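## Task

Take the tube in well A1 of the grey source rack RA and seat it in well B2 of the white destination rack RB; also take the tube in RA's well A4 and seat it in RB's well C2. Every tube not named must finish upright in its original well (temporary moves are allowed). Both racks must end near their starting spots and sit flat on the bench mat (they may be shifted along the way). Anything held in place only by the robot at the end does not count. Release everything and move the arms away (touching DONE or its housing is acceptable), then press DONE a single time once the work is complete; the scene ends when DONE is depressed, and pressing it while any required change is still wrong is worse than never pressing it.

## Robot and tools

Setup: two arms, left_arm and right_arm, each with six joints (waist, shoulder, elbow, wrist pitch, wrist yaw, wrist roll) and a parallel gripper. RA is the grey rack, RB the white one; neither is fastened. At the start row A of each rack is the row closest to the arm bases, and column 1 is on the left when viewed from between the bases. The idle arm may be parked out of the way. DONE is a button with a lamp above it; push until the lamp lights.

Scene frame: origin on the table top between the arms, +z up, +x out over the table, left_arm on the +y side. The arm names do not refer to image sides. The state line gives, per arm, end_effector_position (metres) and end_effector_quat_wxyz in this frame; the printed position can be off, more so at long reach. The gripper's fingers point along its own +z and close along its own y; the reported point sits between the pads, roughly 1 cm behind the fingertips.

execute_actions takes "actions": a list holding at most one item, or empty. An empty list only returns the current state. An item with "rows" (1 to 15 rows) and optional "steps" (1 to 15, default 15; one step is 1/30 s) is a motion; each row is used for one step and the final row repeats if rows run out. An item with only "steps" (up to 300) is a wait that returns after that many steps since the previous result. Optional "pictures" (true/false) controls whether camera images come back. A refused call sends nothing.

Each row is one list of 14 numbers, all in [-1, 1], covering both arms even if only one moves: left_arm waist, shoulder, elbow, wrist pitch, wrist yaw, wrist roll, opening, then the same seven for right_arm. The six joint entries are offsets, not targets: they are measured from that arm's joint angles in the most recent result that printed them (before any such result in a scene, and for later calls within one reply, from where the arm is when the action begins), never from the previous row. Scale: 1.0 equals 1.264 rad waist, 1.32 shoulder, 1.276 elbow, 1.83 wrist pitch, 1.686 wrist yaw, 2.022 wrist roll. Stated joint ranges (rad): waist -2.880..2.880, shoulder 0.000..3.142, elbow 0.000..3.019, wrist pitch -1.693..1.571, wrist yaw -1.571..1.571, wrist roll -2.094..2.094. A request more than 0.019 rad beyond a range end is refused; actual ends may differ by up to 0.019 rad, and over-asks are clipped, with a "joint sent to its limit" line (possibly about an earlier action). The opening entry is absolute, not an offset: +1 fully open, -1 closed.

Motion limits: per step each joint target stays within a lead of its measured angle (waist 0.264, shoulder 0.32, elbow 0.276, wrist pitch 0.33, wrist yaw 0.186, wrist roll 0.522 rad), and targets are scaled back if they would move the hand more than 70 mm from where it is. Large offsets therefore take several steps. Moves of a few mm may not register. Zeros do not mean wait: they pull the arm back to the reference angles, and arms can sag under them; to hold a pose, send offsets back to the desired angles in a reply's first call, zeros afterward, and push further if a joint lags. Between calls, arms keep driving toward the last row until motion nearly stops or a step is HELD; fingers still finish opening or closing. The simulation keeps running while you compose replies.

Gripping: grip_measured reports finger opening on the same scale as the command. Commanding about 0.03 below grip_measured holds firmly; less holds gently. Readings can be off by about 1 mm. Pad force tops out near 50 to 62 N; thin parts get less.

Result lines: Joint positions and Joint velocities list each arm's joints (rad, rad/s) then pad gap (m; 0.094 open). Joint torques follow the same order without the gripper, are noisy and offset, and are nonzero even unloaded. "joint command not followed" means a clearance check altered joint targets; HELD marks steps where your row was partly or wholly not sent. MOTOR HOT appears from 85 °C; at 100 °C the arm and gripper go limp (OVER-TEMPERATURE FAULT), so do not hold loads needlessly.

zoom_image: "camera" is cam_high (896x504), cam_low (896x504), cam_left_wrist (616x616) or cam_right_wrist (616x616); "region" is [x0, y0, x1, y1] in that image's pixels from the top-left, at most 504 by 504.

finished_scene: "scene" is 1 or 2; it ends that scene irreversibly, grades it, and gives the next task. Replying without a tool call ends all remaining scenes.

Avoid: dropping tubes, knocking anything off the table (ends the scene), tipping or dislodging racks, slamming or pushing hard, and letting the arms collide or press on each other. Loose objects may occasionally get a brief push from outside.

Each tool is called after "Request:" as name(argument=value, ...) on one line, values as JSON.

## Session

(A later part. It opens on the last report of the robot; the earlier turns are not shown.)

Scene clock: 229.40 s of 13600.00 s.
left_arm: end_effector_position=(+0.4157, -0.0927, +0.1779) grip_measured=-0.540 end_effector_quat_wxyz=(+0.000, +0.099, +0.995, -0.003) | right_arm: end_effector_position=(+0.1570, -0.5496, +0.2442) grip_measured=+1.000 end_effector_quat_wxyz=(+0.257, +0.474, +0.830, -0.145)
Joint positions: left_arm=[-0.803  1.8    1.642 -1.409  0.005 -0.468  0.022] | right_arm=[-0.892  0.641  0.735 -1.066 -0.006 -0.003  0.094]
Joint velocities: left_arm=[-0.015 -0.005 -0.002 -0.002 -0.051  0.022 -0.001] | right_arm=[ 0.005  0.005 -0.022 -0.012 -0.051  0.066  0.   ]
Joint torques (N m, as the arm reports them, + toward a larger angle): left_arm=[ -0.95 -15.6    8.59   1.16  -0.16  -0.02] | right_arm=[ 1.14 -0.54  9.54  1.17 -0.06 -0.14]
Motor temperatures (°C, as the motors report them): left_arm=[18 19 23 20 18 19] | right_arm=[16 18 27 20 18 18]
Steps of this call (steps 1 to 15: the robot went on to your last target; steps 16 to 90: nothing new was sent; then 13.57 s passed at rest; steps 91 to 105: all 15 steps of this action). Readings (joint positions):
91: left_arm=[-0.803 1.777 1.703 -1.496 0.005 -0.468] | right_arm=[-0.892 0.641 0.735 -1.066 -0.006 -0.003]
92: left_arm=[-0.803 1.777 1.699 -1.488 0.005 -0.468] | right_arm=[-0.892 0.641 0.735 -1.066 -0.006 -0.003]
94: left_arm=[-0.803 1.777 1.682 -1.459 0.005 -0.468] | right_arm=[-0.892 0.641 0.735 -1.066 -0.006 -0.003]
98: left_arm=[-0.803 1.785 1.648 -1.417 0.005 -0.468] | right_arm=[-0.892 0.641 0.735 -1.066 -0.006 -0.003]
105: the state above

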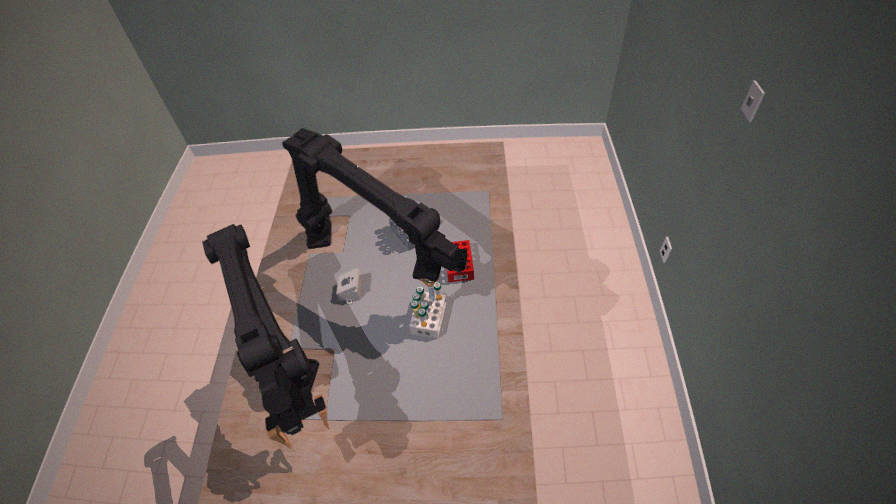

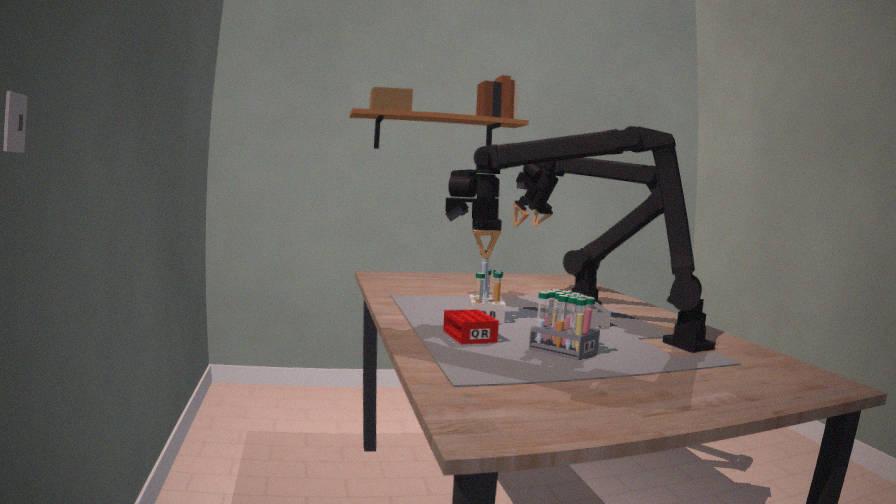

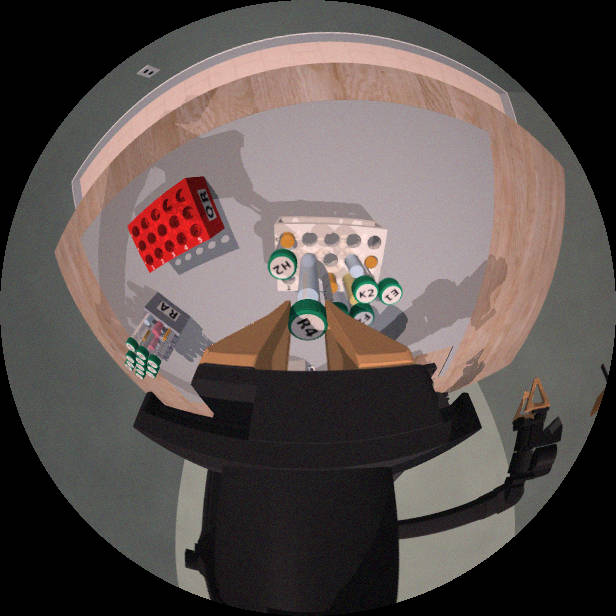

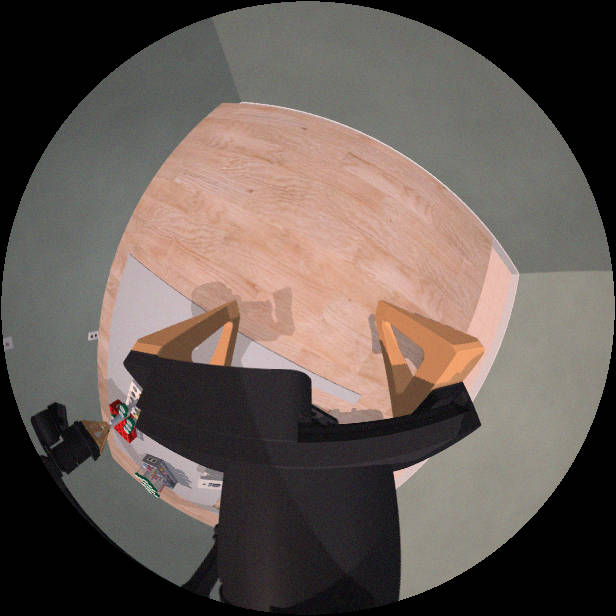

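Request:
execute_actions(actions=[{"rows":[[0,0.006,-0.002,0.012,0,0,-0.58,0,0,0.006,0,0,0,1],[0,0.008,-0.008,0.018,0,0,-0.58,0,0,0.006,0,0,0,1],[0,0.01,-0.014,0.024,0,0,-0.58,0,0,0.006,0,0,0,1],[0,0.012,-0.02,0.03,0,0,-0.58,0,0,0.006,0,0,0,1],[0,0.013,-0.026,0.036,0,0,-0.58,0,0,0.006,0,0,0,1],[0,0.014,-0.032,0.042,0,0,-0.58,0,0,0.006,0,0,0,1],[0,0.016,-0.038,0.048,0,0,-0.58,0,0,0.006,0,0,0,1],[0,0.017,-0.044,0.054,0,0,-0.58,0,0,0.006,0,0,0,1],[0,0.018,-0.05,0.06,0,0,-0.58,0,0,0.006,0,0,0,1],[0,0.019,-0.056,0.066,0,0,-0.58,0,0,0.006,0,0,0,1],[0,0.02,-0.062,0.071,0,0,-0.58,0,0,0.006,0,0,0,1]]}])

Request:
zoom_image(camera="cam_low", region=[450,230,530,320])

Scene clock: 241.60 s of 13600.00 s.
left_arm: end_effector_position=(+0.4193, -0.0951, +0.1438) grip_measured=-0.542 end_effector_quat_wxyz=(+0.013, +0.099, +0.995, -0.010) | right_arm: end_effector_position=(+0.1570, -0.5496, +0.2442) grip_measured=+1.000 end_effector_quat_wxyz=(+0.257, +0.474, +0.830, -0.145)
Joint positions: left_arm=[-0.803  1.811  1.566 -1.293  0.003 -0.468  0.022] | right_arm=[-0.892  0.641  0.735 -1.066 -0.006 -0.003  0.094]
Joint velocities: left_arm=[-0.015  0.083 -0.002  0.1   -0.022 -0.007  0.001] | right_arm=[-0.005 -0.015 -0.007  0.002 -0.022 -0.022  0.   ]
Joint torques (N m, as the arm reports them, + toward a larger angle): left_arm=[  0.09 -15.32   7.75   0.89  -0.06   0.02] | right_arm=[ 1.76 -0.54  9.8   1.19  0.   -0.12]
Motor temperatures (°C, as the motors report them): left_arm=[18 19 22 20 18 19] | right_arm=[16 18 27 20 18 18]
Steps of this call (steps 1 to 15: the robot went on to your last target; steps 16 to 90: nothing new was sent; then 8.70 s passed at rest; steps 91 to 105: all 15 steps of this action). Readings (joint positions):
91: left_arm=[-0.803 1.800 1.641 -1.409 0.005 -0.468] | right_arm=[-0.892 0.641 0.735 -1.066 -0.006 -0.003]
92: left_arm=[-0.803 1.800 1.639 -1.406 0.005 -0.468] | right_arm=[-0.892 0.641 0.735 -1.066 -0.006 -0.003]
94: left_arm=[-0.803 1.800 1.630 -1.392 0.005 -0.468] | right_arm=[-0.892 0.641 0.735 -1.066 -0.006 -0.003]
98: left_arm=[-0.803 1.799 1.608 -1.355 0.005 -0.468] | right_arm=[-0.892 0.641 0.735 -1.066 -0.006 -0.003]
105: the state above

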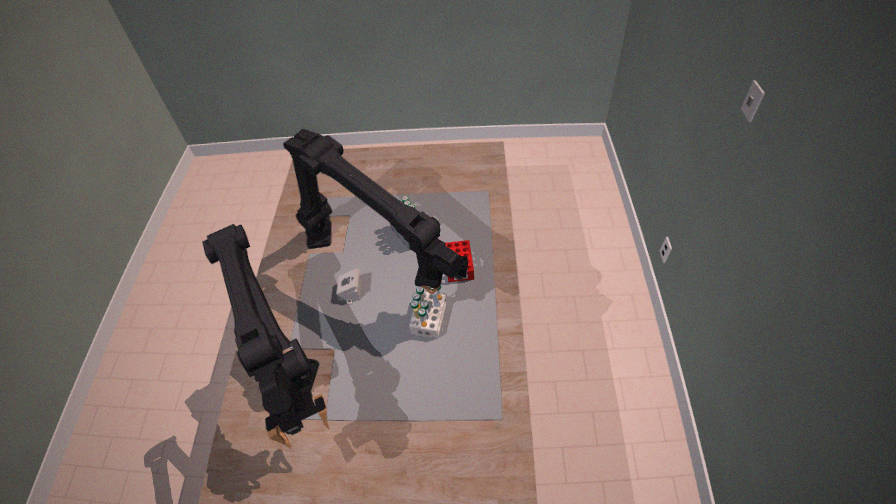

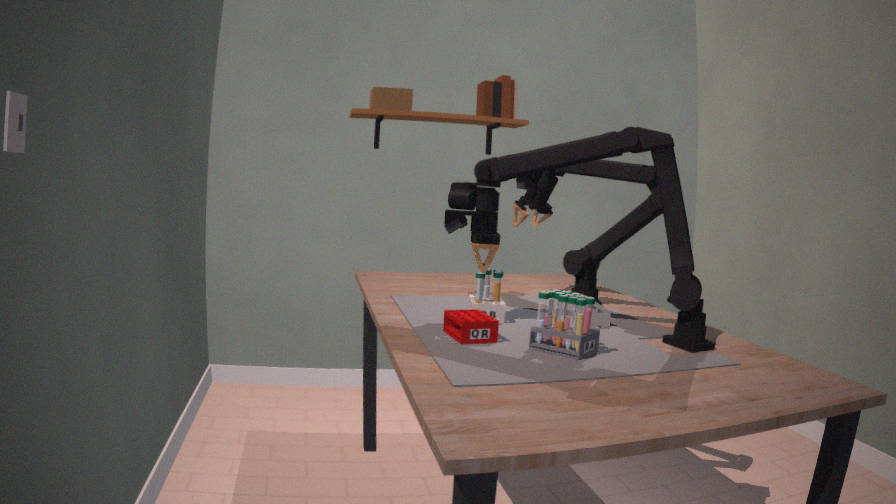

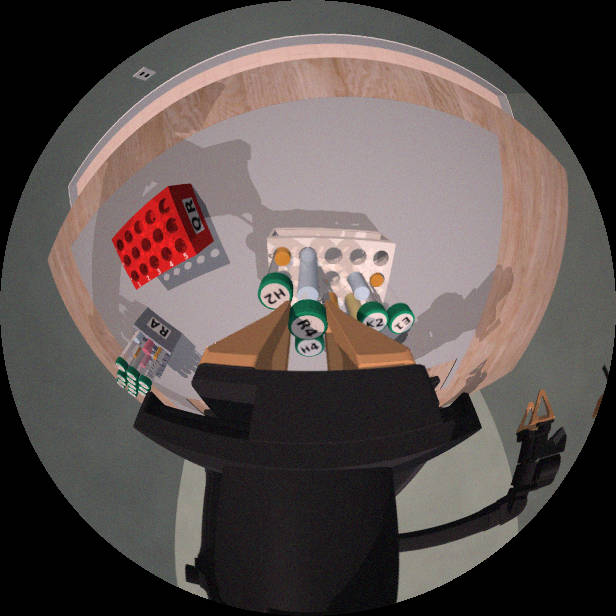

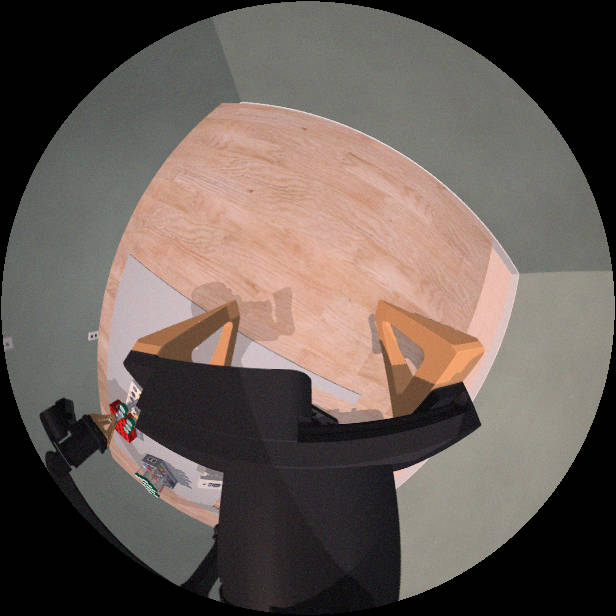

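Region (450, 230, 530, 320) of cam_low's 896x504 image, scaled by 5.600, with more detail than that image has.

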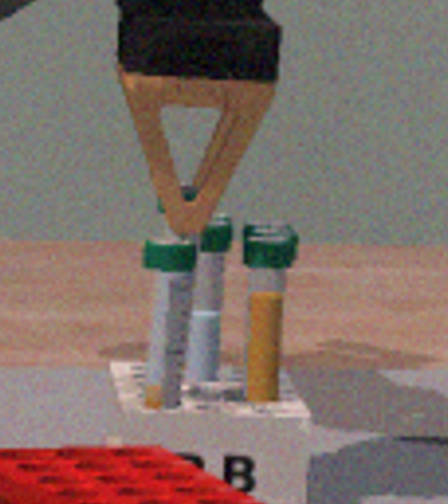

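Request:
zoom_image(camera="cam_left_wrist", region=[250,220,390,360])

Request:
zoom_image(camera="cam_high", region=[395,270,465,345])

Region (250, 220, 390, 360) of cam_left_wrist's 616x616 image, scaled by 3.600, with more detail than that image has.

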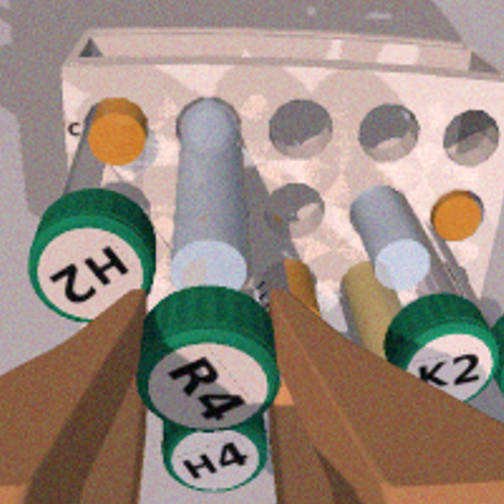

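Region (395, 270, 465, 345) of cam_high's 896x504 image, scaled by 6.720, with more detail than that image has; it fills the left 470 columns of this view, and the rest is white.

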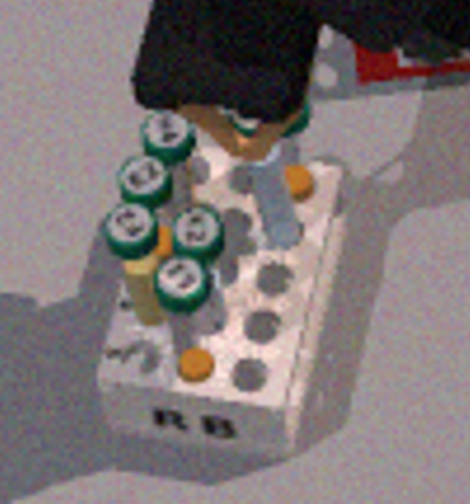

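Request:
execute_actions(actions=[{"rows":[[0,-0.005,0.012,0,0,0,-0.46,0,0,0.006,0,0,0,1]]}])

Request:
zoom_image(camera="cam_left_wrist", region=[250,220,390,360])

Scene clock: 255.90 s of 13600.00 s.
left_arm: end_effector_position=(+0.4202, -0.0955, +0.1420) grip_measured=-0.461 end_effector_quat_wxyz=(+0.013, +0.099, +0.995, -0.009) | right_arm: end_effector_position=(+0.1570, -0.5496, +0.2442) grip_measured=+1.000 end_effector_quat_wxyz=(+0.257, +0.474, +0.830, -0.145)
Joint positions: left_arm=[-0.803  1.815  1.566 -1.29   0.001 -0.468  0.025] | right_arm=[-0.892  0.641  0.735 -1.066 -0.006 -0.003  0.094]
Joint velocities: left_arm=[-0.005 -0.005  0.002 -0.007  0.022 -0.081  0.001] | right_arm=[-0.005 -0.005  0.007 -0.002 -0.11   0.022  0.   ]
Joint torques (N m, as the arm reports them, + toward a larger angle): left_arm=[ -1.02 -17.03   9.06   0.48  -0.16   0.04] | right_arm=[ 1.16 -0.3   9.65  1.   -0.06 -0.12]
Motor temperatures (°C, as the motors report them): left_arm=[18 19 22 20 18 19] | right_arm=[16 18 27 20 18 18]
Steps of this call (steps 1 to 15: the robot went on to your last target; steps 16 to 90: nothing new was sent; then 10.80 s passed at rest; steps 91 to 105: all 15 steps of this action). Readings (joint positions):
91: left_arm=[-0.803 1.815 1.566 -1.290 0.001 -0.468] | right_arm=[-0.892 0.641 0.735 -1.066 -0.006 -0.003]
92: left_arm=[-0.803 1.815 1.566 -1.290 0.001 -0.468] | right_arm=[-0.892 0.641 0.735 -1.066 -0.006 -0.003]
94: left_arm=[-0.803 1.815 1.566 -1.290 0.001 -0.468] | right_arm=[-0.892 0.641 0.735 -1.066 -0.006 -0.003]
98: left_arm=[-0.803 1.815 1.566 -1.290 0.001 -0.468] | right_arm=[-0.892 0.641 0.735 -1.066 -0.006 -0.003]
105: the state above

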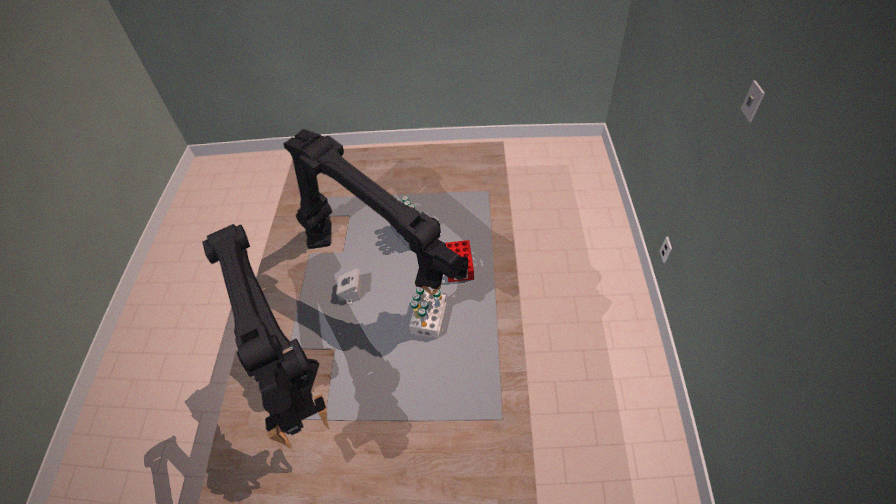

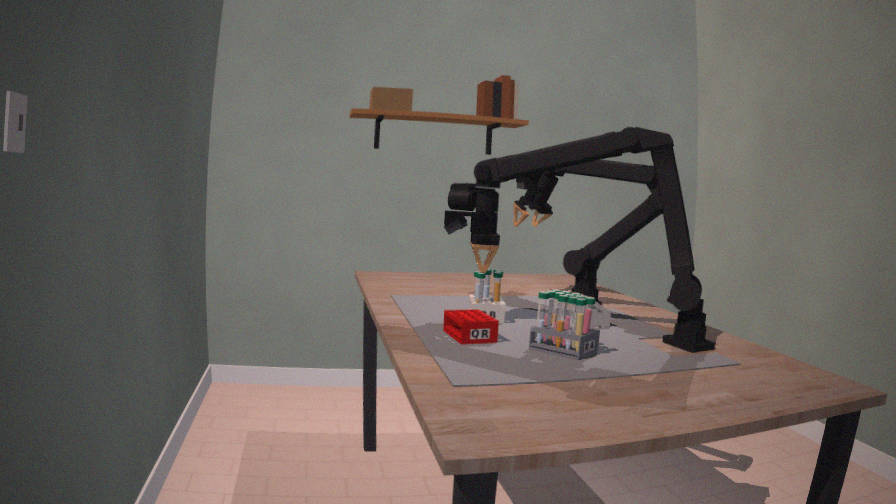

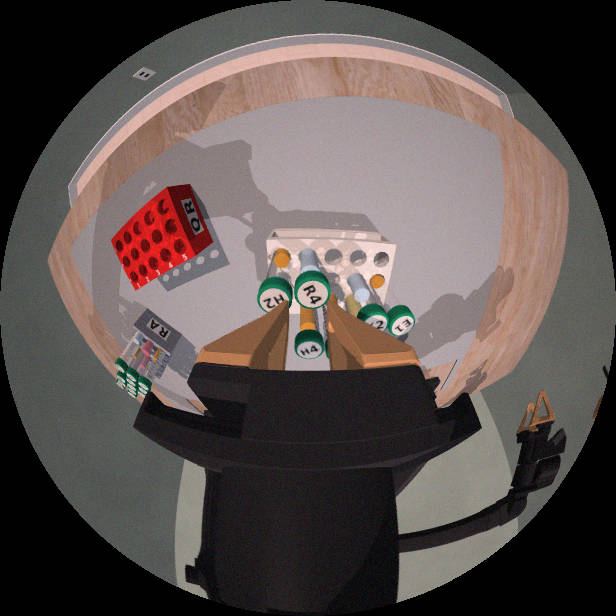

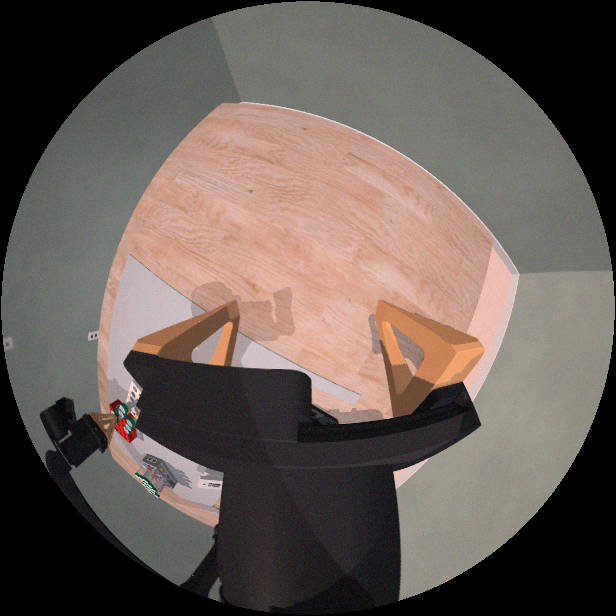

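Region (250, 220, 390, 360) of cam_left_wrist's 616x616 image, scaled by 3.600, with more detail than that image has.

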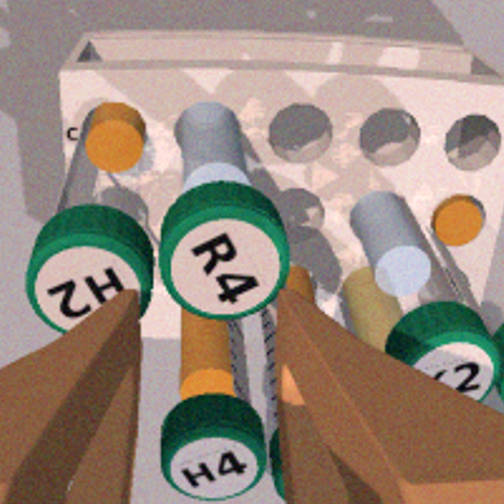

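Request:
execute_actions(actions=[{"rows":[[0,0,0.06,-0.03,0,0,-0.4,0,0,0.006,0,0,0,1],[0,0,0.09,-0.05,0,0,-0.4,0,0,0.006,0,0,0,1],[0,0,0.11,-0.06,0,0,-0.4,0,0,0.006,0,0,0,1],[0,0,0.11,-0.06,0,-0.1,-0.3,0,0,0.006,0,0,0,1],[0.016,0.024,0.112,-0.06,0,-0.39,-0.3,0,0,0.006,0,0,0,1]]}], pictures=false)

Request:
execute_actions(actions=[{"steps":20}])

Scene clock: 268.90 s of 13600.00 s.
left_arm: end_effector_position=(+0.4322, -0.0956, +0.1709) grip_measured=-0.302 end_effector_quat_wxyz=(+0.007, -0.256, +0.967, -0.010) | right_arm: end_effector_position=(+0.1570, -0.5496, +0.2442) grip_measured=+1.000 end_effector_quat_wxyz=(+0.257, +0.474, +0.830, -0.145)
Joint positions: left_arm=[-0.79   1.829  1.664 -1.381  0.001 -1.171  0.033] | right_arm=[-0.892  0.641  0.735 -1.066 -0.006 -0.003  0.094]
Joint velocities: left_arm=[ 0.005  0.044 -0.012 -0.012 -0.051 -0.52  -0.002] | right_arm=[ 0.005 -0.005  0.002  0.012  0.007  0.066  0.   ]
Joint torques (N m, as the arm reports them, + toward a larger angle): left_arm=[  0.73 -16.14  11.54  -0.34  -0.24  -0.08] | right_arm=[ 1.28 -1.21  9.66  1.11 -0.01 -0.11]
Motor temperatures (°C, as the motors report them): left_arm=[18 19 22 20 18 19] | right_arm=[16 18 27 20 18 18]
Steps of this call (steps 1 to 15: the robot went on to your last target; steps 16 to 140: nothing new was sent; then 7.83 s passed at rest; steps 141 to 155: all 15 steps of this action). Readings (joint positions):
141: left_arm=[-0.803 1.815 1.568 -1.298 0.001 -0.468] | right_arm=[-0.892 0.641 0.735 -1.066 -0.006 -0.003]
142: left_arm=[-0.803 1.816 1.576 -1.317 0.001 -0.468] | right_arm=[-0.892 0.641 0.735 -1.066 -0.006 -0.003]
144: left_arm=[-0.803 1.820 1.607 -1.360 0.001 -0.501] | right_arm=[-0.892 0.641 0.735 -1.066 -0.006 -0.003]
148: left_arm=[-0.799 1.822 1.658 -1.377 0.001 -0.881] | right_arm=[-0.892 0.641 0.735 -1.066 -0.006 -0.003]
155: the state above

Scene clock: 269.57 s of 13600.00 s.
left_arm: end_effector_position=(+0.4324, -0.0958, +0.1675) grip_measured=-0.302 end_effector_quat_wxyz=(+0.005, -0.292, +0.956, -0.008) | right_arm: end_effector_position=(+0.1570, -0.5496, +0.2442) grip_measured=+1.000 end_effector_quat_wxyz=(+0.257, +0.474, +0.830, -0.145)
Joint positions: left_arm=[-0.79   1.835  1.664 -1.381  0.001 -1.246  0.033] | right_arm=[-0.892  0.641  0.735 -1.066 -0.006 -0.003  0.094]
Joint velocities: left_arm=[-0.005  0.005  0.012 -0.022 -0.037 -0.095 -0.001] | right_arm=[-0.015 -0.005 -0.012 -0.002 -0.007 -0.022  0.   ]
Joint torques (N m, as the arm reports them, + toward a larger angle): left_arm=[  0.75 -16.1   11.4   -0.29  -0.23  -0.12] | right_arm=[ 2.18 -0.86  9.66  1.13 -0.02 -0.05]
Motor temperatures (°C, as the motors report them): left_arm=[18 19 23 20 18 19] | right_arm=[16 18 27 20 18 18]
Steps of this call (steps 1 to 20: the robot went on to your last target). Readings (joint positions):
1: left_arm=[-0.790 1.830 1.664 -1.381 0.001 -1.186] | right_arm=[-0.892 0.641 0.735 -1.066 -0.006 -0.003]
2: left_arm=[-0.790 1.832 1.664 -1.381 0.001 -1.198] | right_arm=[-0.892 0.641 0.735 -1.066 -0.006 -0.003]
4: left_arm=[-0.790 1.834 1.664 -1.381 0.001 -1.215] | right_arm=[-0.892 0.641 0.735 -1.066 -0.006 -0.003]
8: left_arm=[-0.790 1.835 1.664 -1.381 0.001 -1.234] | right_arm=[-0.892 0.641 0.735 -1.066 -0.006 -0.003]
20: the state above

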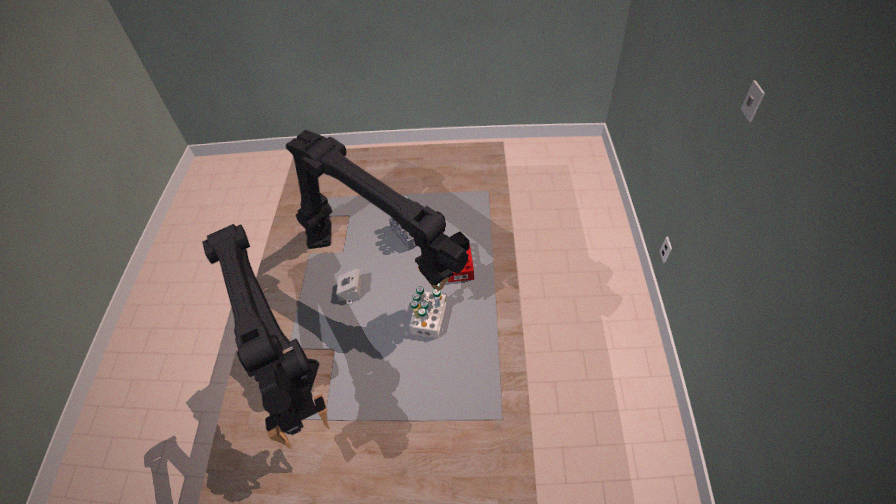

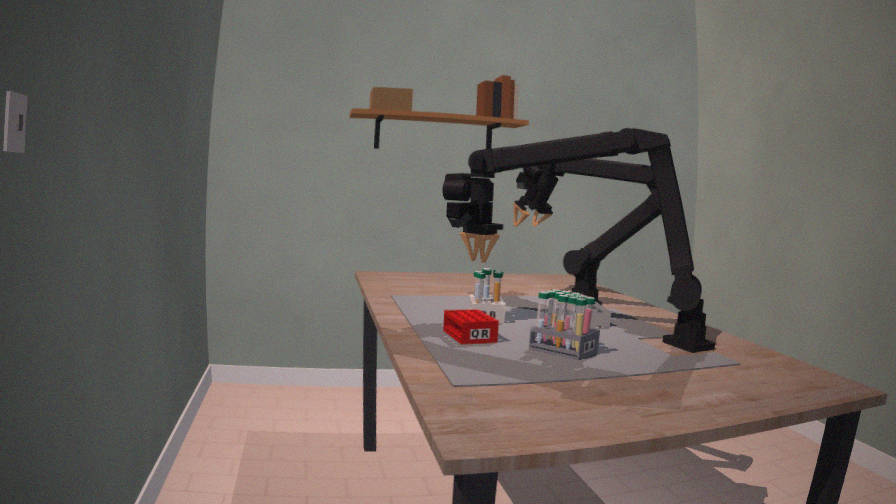

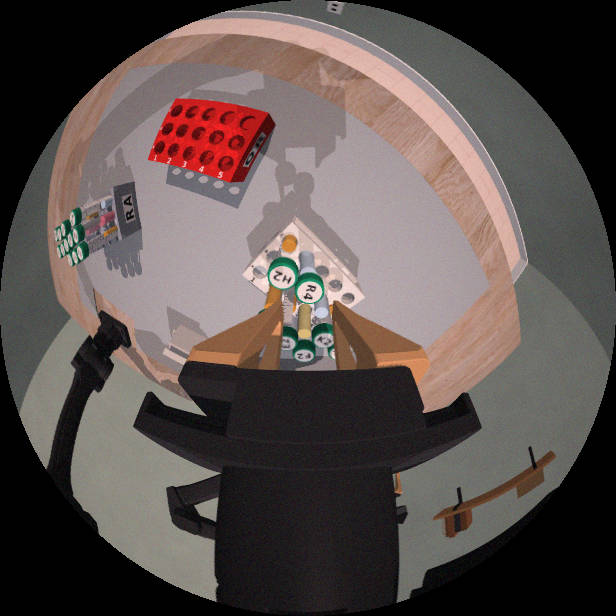

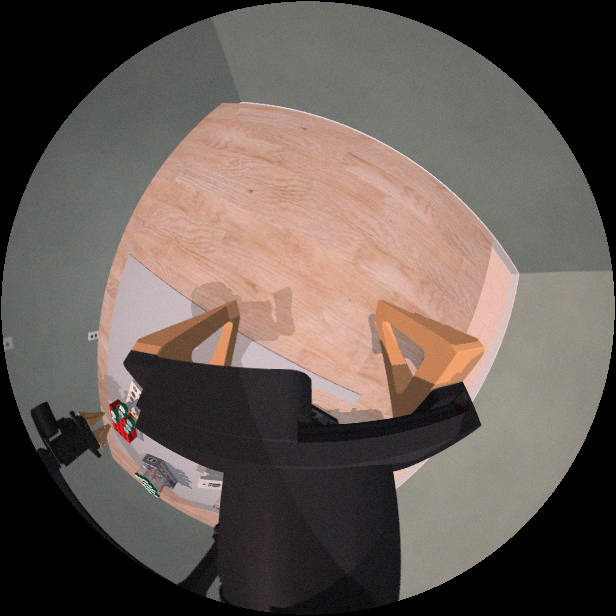

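Request:
execute_actions(actions=[{"rows":[[0,0.008,0,0.012,0,0,-0.3,0,0,0.006,0,0,0,1],[0,0.012,-0.004,0.016,0,0,-0.3,0,0,0.006,0,0,0,1],[0,0.016,-0.009,0.021,0,0,-0.3,0,0,0.006,0,0,0,1],[0,0.019,-0.014,0.026,0,0,-0.3,0,0,0.006,0,0,0,1],[0,0.022,-0.019,0.031,0,0,-0.3,0,0,0.006,0,0,0,1],[0,0.024,-0.024,0.036,0,0,-0.3,0,0,0.006,0,0,0,1],[0,0.026,-0.029,0.041,0,0,-0.3,0,0,0.006,0,0,0,1],[0,0.028,-0.034,0.046,0,0,-0.3,0,0,0.006,0,0,0,1],[0,0.029,-0.039,0.051,0,0,-0.3,0,0,0.006,0,0,0,1]]}], pictures=false)

Request:
execute_actions(actions=[{"steps":10}])

Scene clock: 285.27 s of 13600.00 s.
left_arm: end_effector_position=(+0.4351, -0.0978, +0.1406) grip_measured=-0.301 end_effector_quat_wxyz=(+0.008, -0.292, +0.956, -0.012) | right_arm: end_effector_position=(+0.1570, -0.5496, +0.2442) grip_measured=+1.000 end_effector_quat_wxyz=(+0.257, +0.474, +0.830, -0.145)
Joint positions: left_arm=[-0.79   1.852  1.616 -1.307  0.001 -1.246  0.033] | right_arm=[-0.892  0.641  0.735 -1.066 -0.006 -0.003  0.094]
Joint velocities: left_arm=[-0.005  0.005  0.012 -0.012 -0.095  0.007 -0.002] | right_arm=[-0.015  0.005 -0.007  0.007  0.051 -0.022  0.   ]
Joint torques (N m, as the arm reports them, + toward a larger angle): left_arm=[ -0.45 -15.64   7.66   1.05  -0.22   0.03] | right_arm=[ 0.62 -0.81  9.62  1.43 -0.05 -0.15]
Motor temperatures (°C, as the motors report them): left_arm=[18 20 24 20 18 19] | right_arm=[16 18 27 20 18 18]
Steps of this call (steps 1 to 15: the robot went on to your last target; steps 16 to 90: nothing new was sent; then 12.20 s passed at rest; steps 91 to 105: all 15 steps of this action). Readings (joint positions):
91: left_arm=[-0.790 1.835 1.664 -1.381 0.001 -1.246] | right_arm=[-0.892 0.641 0.735 -1.066 -0.006 -0.003]
92: left_arm=[-0.790 1.835 1.663 -1.379 0.001 -1.246] | right_arm=[-0.892 0.641 0.735 -1.066 -0.006 -0.003]
94: left_arm=[-0.790 1.835 1.657 -1.368 0.001 -1.246] | right_arm=[-0.892 0.641 0.735 -1.066 -0.006 -0.003]
98: left_arm=[-0.790 1.841 1.633 -1.334 0.001 -1.246] | right_arm=[-0.892 0.641 0.735 -1.066 -0.006 -0.003]
105: the state above

Scene clock: 285.60 s of 13600.00 s.
left_arm: end_effector_position=(+0.4354, -0.0980, +0.1406) grip_measured=-0.301 end_effector_quat_wxyz=(+0.008, -0.292, +0.956, -0.012) | right_arm: end_effector_position=(+0.1570, -0.5496, +0.2442) grip_measured=+1.000 end_effector_quat_wxyz=(+0.257, +0.474, +0.830, -0.145)
Joint positions: left_arm=[-0.79   1.852  1.616 -1.306  0.001 -1.246  0.033] | right_arm=[-0.892  0.641  0.735 -1.066 -0.006 -0.003  0.094]
Joint velocities: left_arm=[-0.015 -0.005 -0.007  0.002  0.037  0.022  0.001] | right_arm=[-0.015 -0.024  0.012  0.022  0.051 -0.007  0.   ]
Joint torques (N m, as the arm reports them, + toward a larger angle): left_arm=[ -0.66 -15.03   7.71   1.19  -0.25   0.05] | right_arm=[ 1.5   0.16  9.71  1.05 -0.04 -0.05]
Motor temperatures (°C, as the motors report them): left_arm=[18 20 24 20 18 19] | right_arm=[16 18 27 20 18 18]
Steps of this call (steps 1 to 10: the robot went on to your last target). Readings (joint positions):
1: left_arm=[-0.790 1.852 1.616 -1.307 0.001 -1.246] | right_arm=[-0.892 0.641 0.735 -1.066 -0.006 -0.003]
2: left_arm=[-0.790 1.852 1.616 -1.306 0.001 -1.246] | right_arm=[-0.892 0.641 0.735 -1.066 -0.006 -0.003]
4: left_arm=[-0.790 1.852 1.616 -1.306 0.001 -1.246] | right_arm=[-0.892 0.641 0.735 -1.066 -0.006 -0.003]
8: left_arm=[-0.790 1.852 1.616 -1.306 0.001 -1.246] | right_arm=[-0.892 0.641 0.735 -1.066 -0.006 -0.003]
10: the state above

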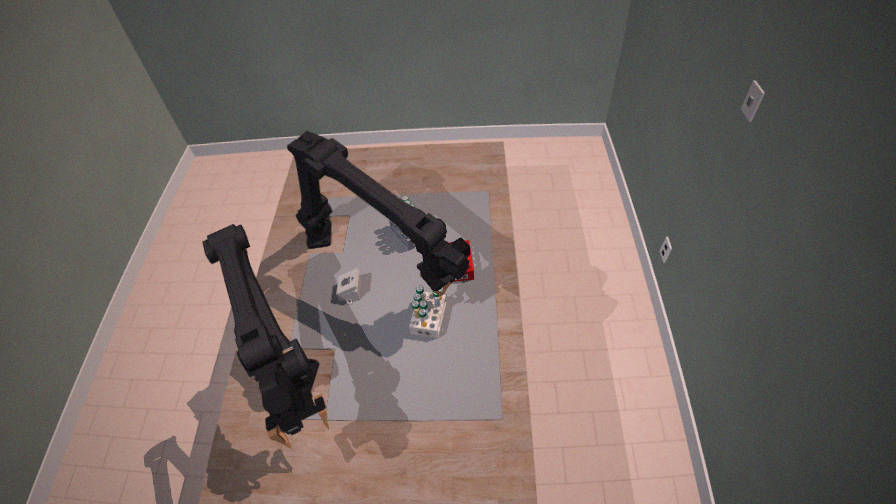

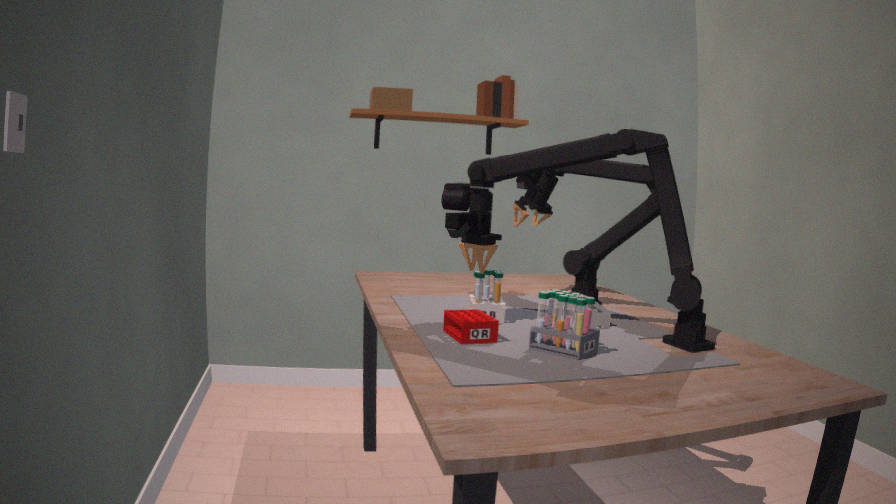

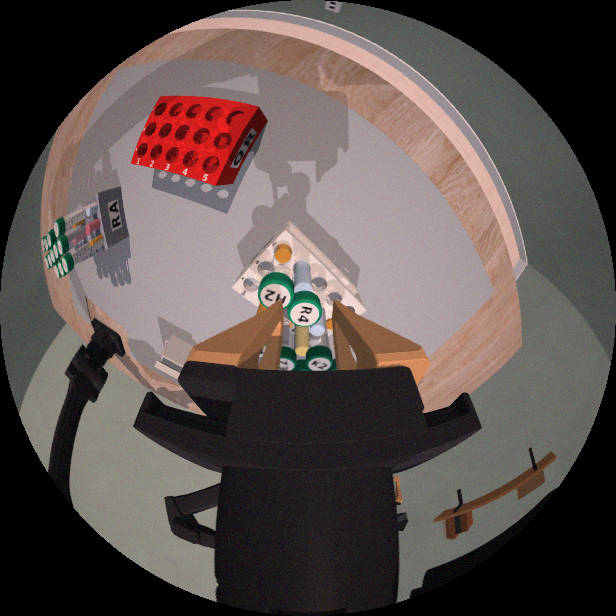

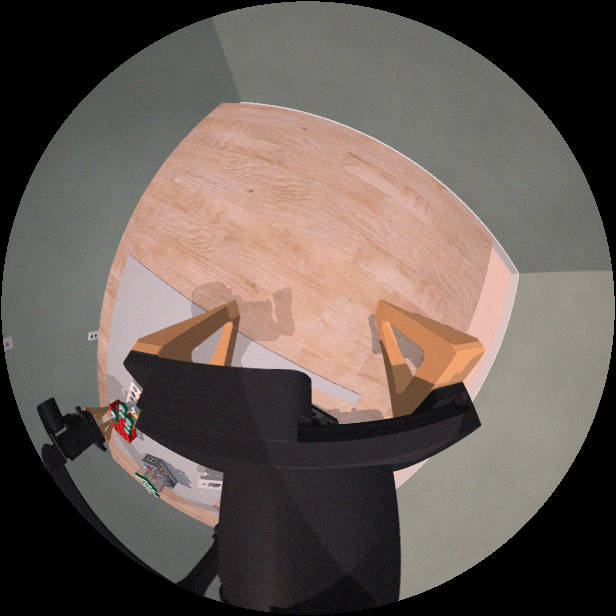

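Request:
execute_actions(actions=[{"rows":[[0,0,0.04,-0.02,0,0,-0.3,0,0,0.006,0,0,0,1],[0,0,0.04,-0.02,0,0,-0.3,0,0,0.006,0,0,0,1],[0,0,0.04,-0.02,0,0,-0.3,0,0,0.006,0,0,0,1],[0,0,0.04,-0.028,0,-0.39,-0.3,0,0,0.006,0,0,0,1]]}], pictures=false)

Request:
execute_actions(actions=[{"steps":20}])

Scene clock: 293.33 s of 13600.00 s.
left_arm: end_effector_position=(+0.4292, -0.0933, +0.1409) grip_measured=-0.301 end_effector_quat_wxyz=(-0.001, -0.607, +0.795, +0.001) | right_arm: end_effector_position=(+0.1570, -0.5496, +0.2442) grip_measured=+1.000 end_effector_quat_wxyz=(+0.257, +0.474, +0.830, -0.145)
Joint positions: left_arm=[-0.79   1.852  1.618 -1.339  0.001 -1.959  0.033] | right_arm=[-0.892  0.641  0.735 -1.066 -0.006 -0.003  0.094]
Joint velocities: left_arm=[-0.005 -0.005 -0.022 -0.022 -0.066 -0.344  0.001] | right_arm=[-0.015 -0.005 -0.012  0.017  0.022  0.081  0.   ]
Joint torques (N m, as the arm reports them, + toward a larger angle): left_arm=[ -0.26 -17.    11.53  -0.3   -0.24  -0.09] | right_arm=[ 0.89 -0.44  9.65  1.26  0.04 -0.17]
Motor temperatures (°C, as the motors report them): left_arm=[18 19 23 20 18 19] | right_arm=[16 18 27 20 18 18]
Steps of this call (steps 1 to 15: the robot went on to your last target; steps 16 to 90: nothing new was sent; then 4.23 s passed at rest; steps 91 to 105: all 15 steps of this action). Readings (joint positions):
91: left_arm=[-0.790 1.852 1.618 -1.309 0.001 -1.246] | right_arm=[-0.892 0.641 0.735 -1.066 -0.006 -0.003]
92: left_arm=[-0.790 1.852 1.618 -1.314 0.001 -1.246] | right_arm=[-0.892 0.641 0.735 -1.066 -0.006 -0.003]
94: left_arm=[-0.790 1.852 1.618 -1.323 0.001 -1.332] | right_arm=[-0.892 0.641 0.735 -1.066 -0.006 -0.003]
98: left_arm=[-0.790 1.852 1.618 -1.338 0.001 -1.708] | right_arm=[-0.892 0.641 0.735 -1.066 -0.006 -0.003]
105: the state above

Scene clock: 294.00 s of 13600.00 s.
left_arm: end_effector_position=(+0.4292, -0.0933, +0.1409) grip_measured=-0.301 end_effector_quat_wxyz=(-0.001, -0.633, +0.774, +0.001) | right_arm: end_effector_position=(+0.1570, -0.5496, +0.2442) grip_measured=+1.000 end_effector_quat_wxyz=(+0.257, +0.474, +0.830, -0.145)
Joint positions: left_arm=[-0.79   1.852  1.618 -1.339  0.001 -2.023  0.033] | right_arm=[-0.892  0.641  0.735 -1.066 -0.006 -0.003  0.094]
Joint velocities: left_arm=[-0.005  0.005 -0.012  0.012 -0.066  0.007  0.   ] | right_arm=[-0.005 -0.024 -0.017 -0.012 -0.037 -0.007  0.   ]
Joint torques (N m, as the arm reports them, + toward a larger angle): left_arm=[ -0.51 -16.59  11.56  -0.44  -0.26  -0.09] | right_arm=[ 1.01 -0.9   9.58  0.88 -0.01 -0.13]
Motor temperatures (°C, as the motors report them): left_arm=[18 20 23 20 18 19] | right_arm=[16 18 27 20 18 18]
Steps of this call (steps 1 to 20: the robot went on to your last target). Readings (joint positions):
1: left_arm=[-0.790 1.852 1.618 -1.339 0.001 -1.972] | right_arm=[-0.892 0.641 0.735 -1.066 -0.006 -0.003]
2: left_arm=[-0.790 1.852 1.618 -1.339 0.001 -1.982] | right_arm=[-0.892 0.641 0.735 -1.066 -0.006 -0.003]
4: left_arm=[-0.790 1.852 1.618 -1.339 0.001 -1.997] | right_arm=[-0.892 0.641 0.735 -1.066 -0.006 -0.003]
8: left_arm=[-0.790 1.852 1.618 -1.339 0.001 -2.013] | right_arm=[-0.892 0.641 0.735 -1.066 -0.006 -0.003]
20: the state above

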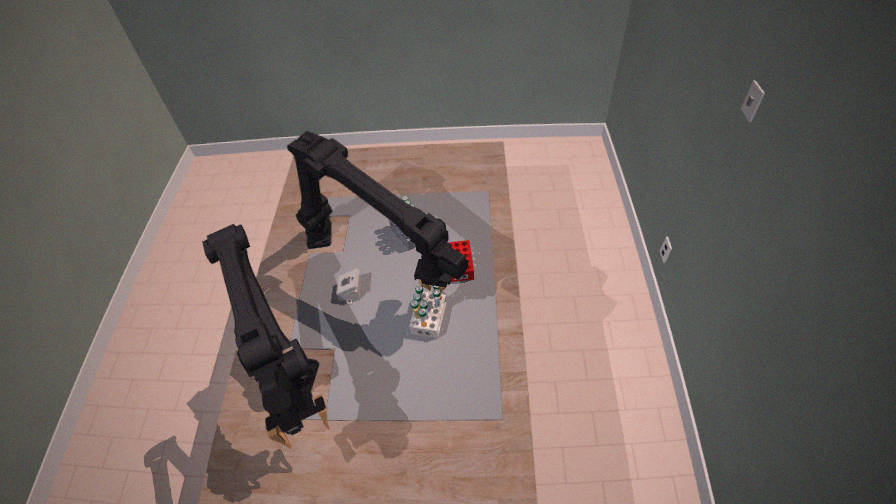

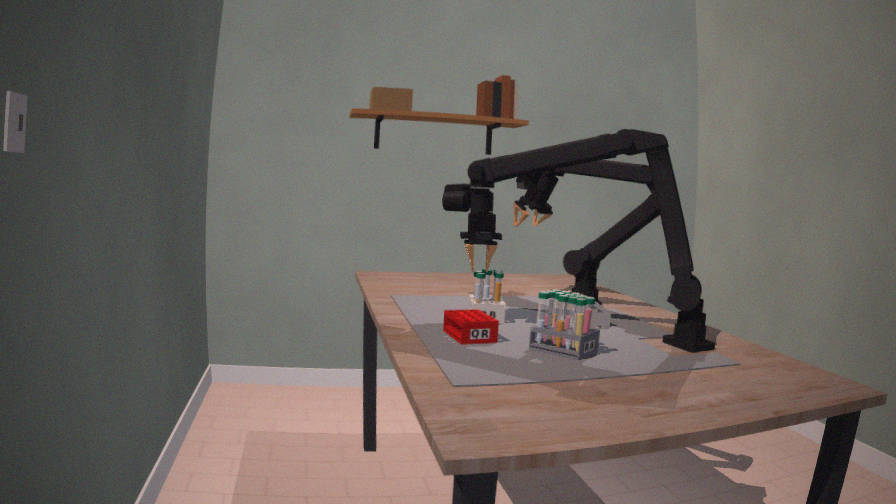

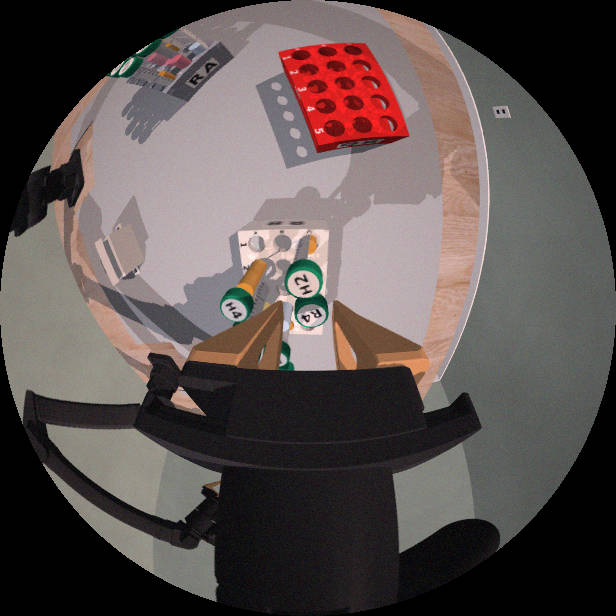

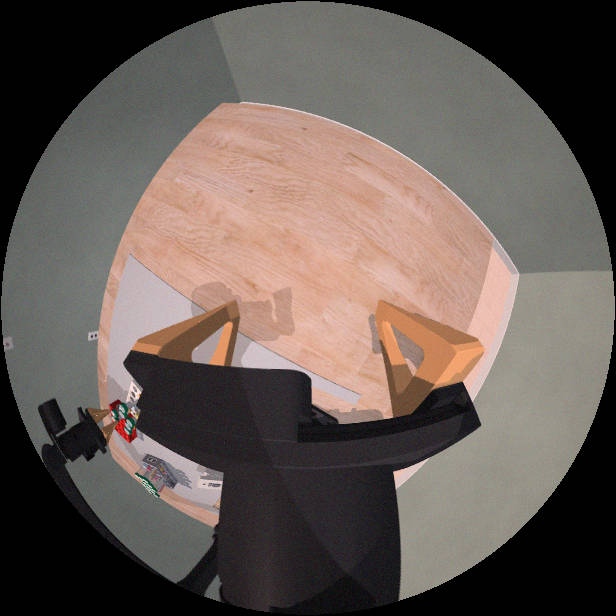

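Request:
execute_actions(actions=[{"rows":[[0,0.028,-0.01,0.026,0,0,-0.3,0,0,0.006,0,0,0,1]]}])

Scene clock: 302.83 s of 13600.00 s.
left_arm: end_effector_position=(+0.4296, -0.0936, +0.1171) grip_measured=-0.301 end_effector_quat_wxyz=(-0.003, -0.633, +0.774, +0.012) | right_arm: end_effector_position=(+0.1570, -0.5496, +0.2442) grip_measured=+1.000 end_effector_quat_wxyz=(+0.257, +0.474, +0.830, -0.145)
Joint positions: left_arm=[-0.79   1.884  1.6   -1.311  0.001 -2.024  0.033] | right_arm=[-0.892  0.641  0.735 -1.066 -0.006 -0.003  0.094]
Joint velocities: left_arm=[ 0.005  0.005  0.002 -0.002 -0.022  0.022  0.001] | right_arm=[-0.015 -0.005 -0.022  0.007  0.007 -0.007  0.   ]
Joint torques (N m, as the arm reports them, + toward a larger angle): left_arm=[ -0.12 -16.6    8.17   1.12  -0.26   0.  ] | right_arm=[ 1.79 -1.34  9.59  1.   -0.02 -0.12]
Motor temperatures (°C, as the motors report them): left_arm=[18 20 24 20 18 19] | right_arm=[16 18 28 20 18 18]
Steps of this call (steps 1 to 15: the robot went on to your last target; steps 16 to 130: nothing new was sent; then 4.00 s passed at rest; steps 131 to 145: all 15 steps of this action). Readings (joint positions):
131: left_arm=[-0.790 1.853 1.616 -1.333 0.001 -2.024] | right_arm=[-0.892 0.641 0.735 -1.066 -0.006 -0.003]
132: left_arm=[-0.790 1.853 1.613 -1.325 0.001 -2.024] | right_arm=[-0.892 0.641 0.735 -1.066 -0.006 -0.003]
134: left_arm=[-0.790 1.860 1.610 -1.315 0.001 -2.024] | right_arm=[-0.892 0.641 0.735 -1.066 -0.006 -0.003]
138: left_arm=[-0.790 1.876 1.603 -1.311 0.001 -2.024] | right_arm=[-0.892 0.641 0.735 -1.066 -0.006 -0.003]
145: the state above

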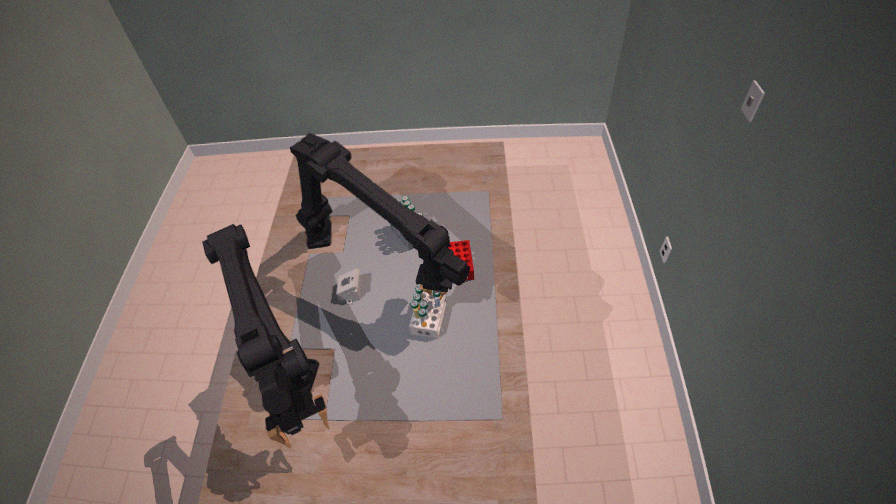

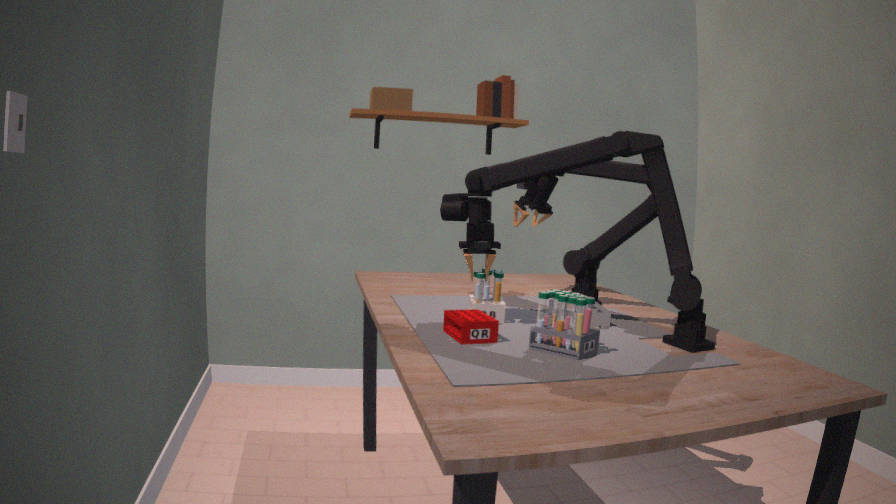

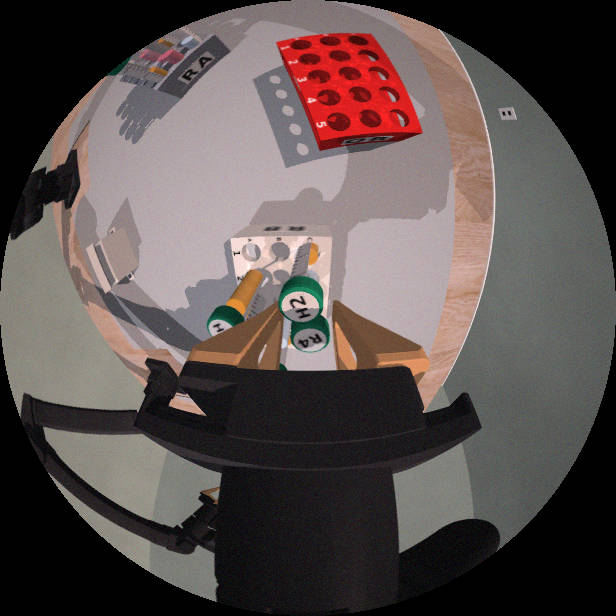

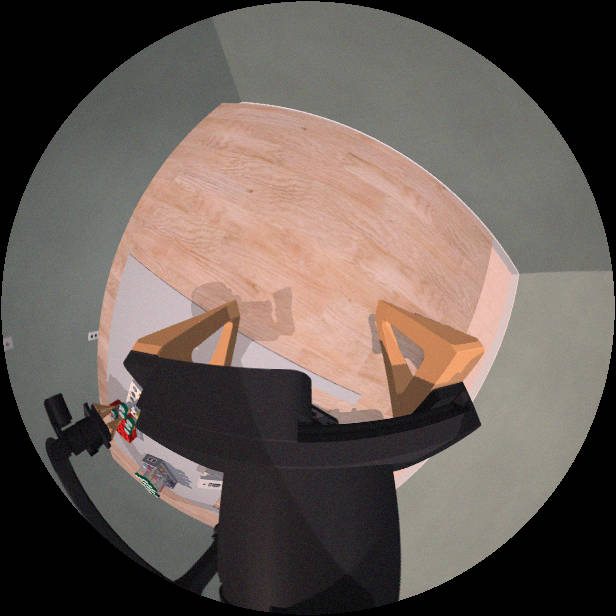

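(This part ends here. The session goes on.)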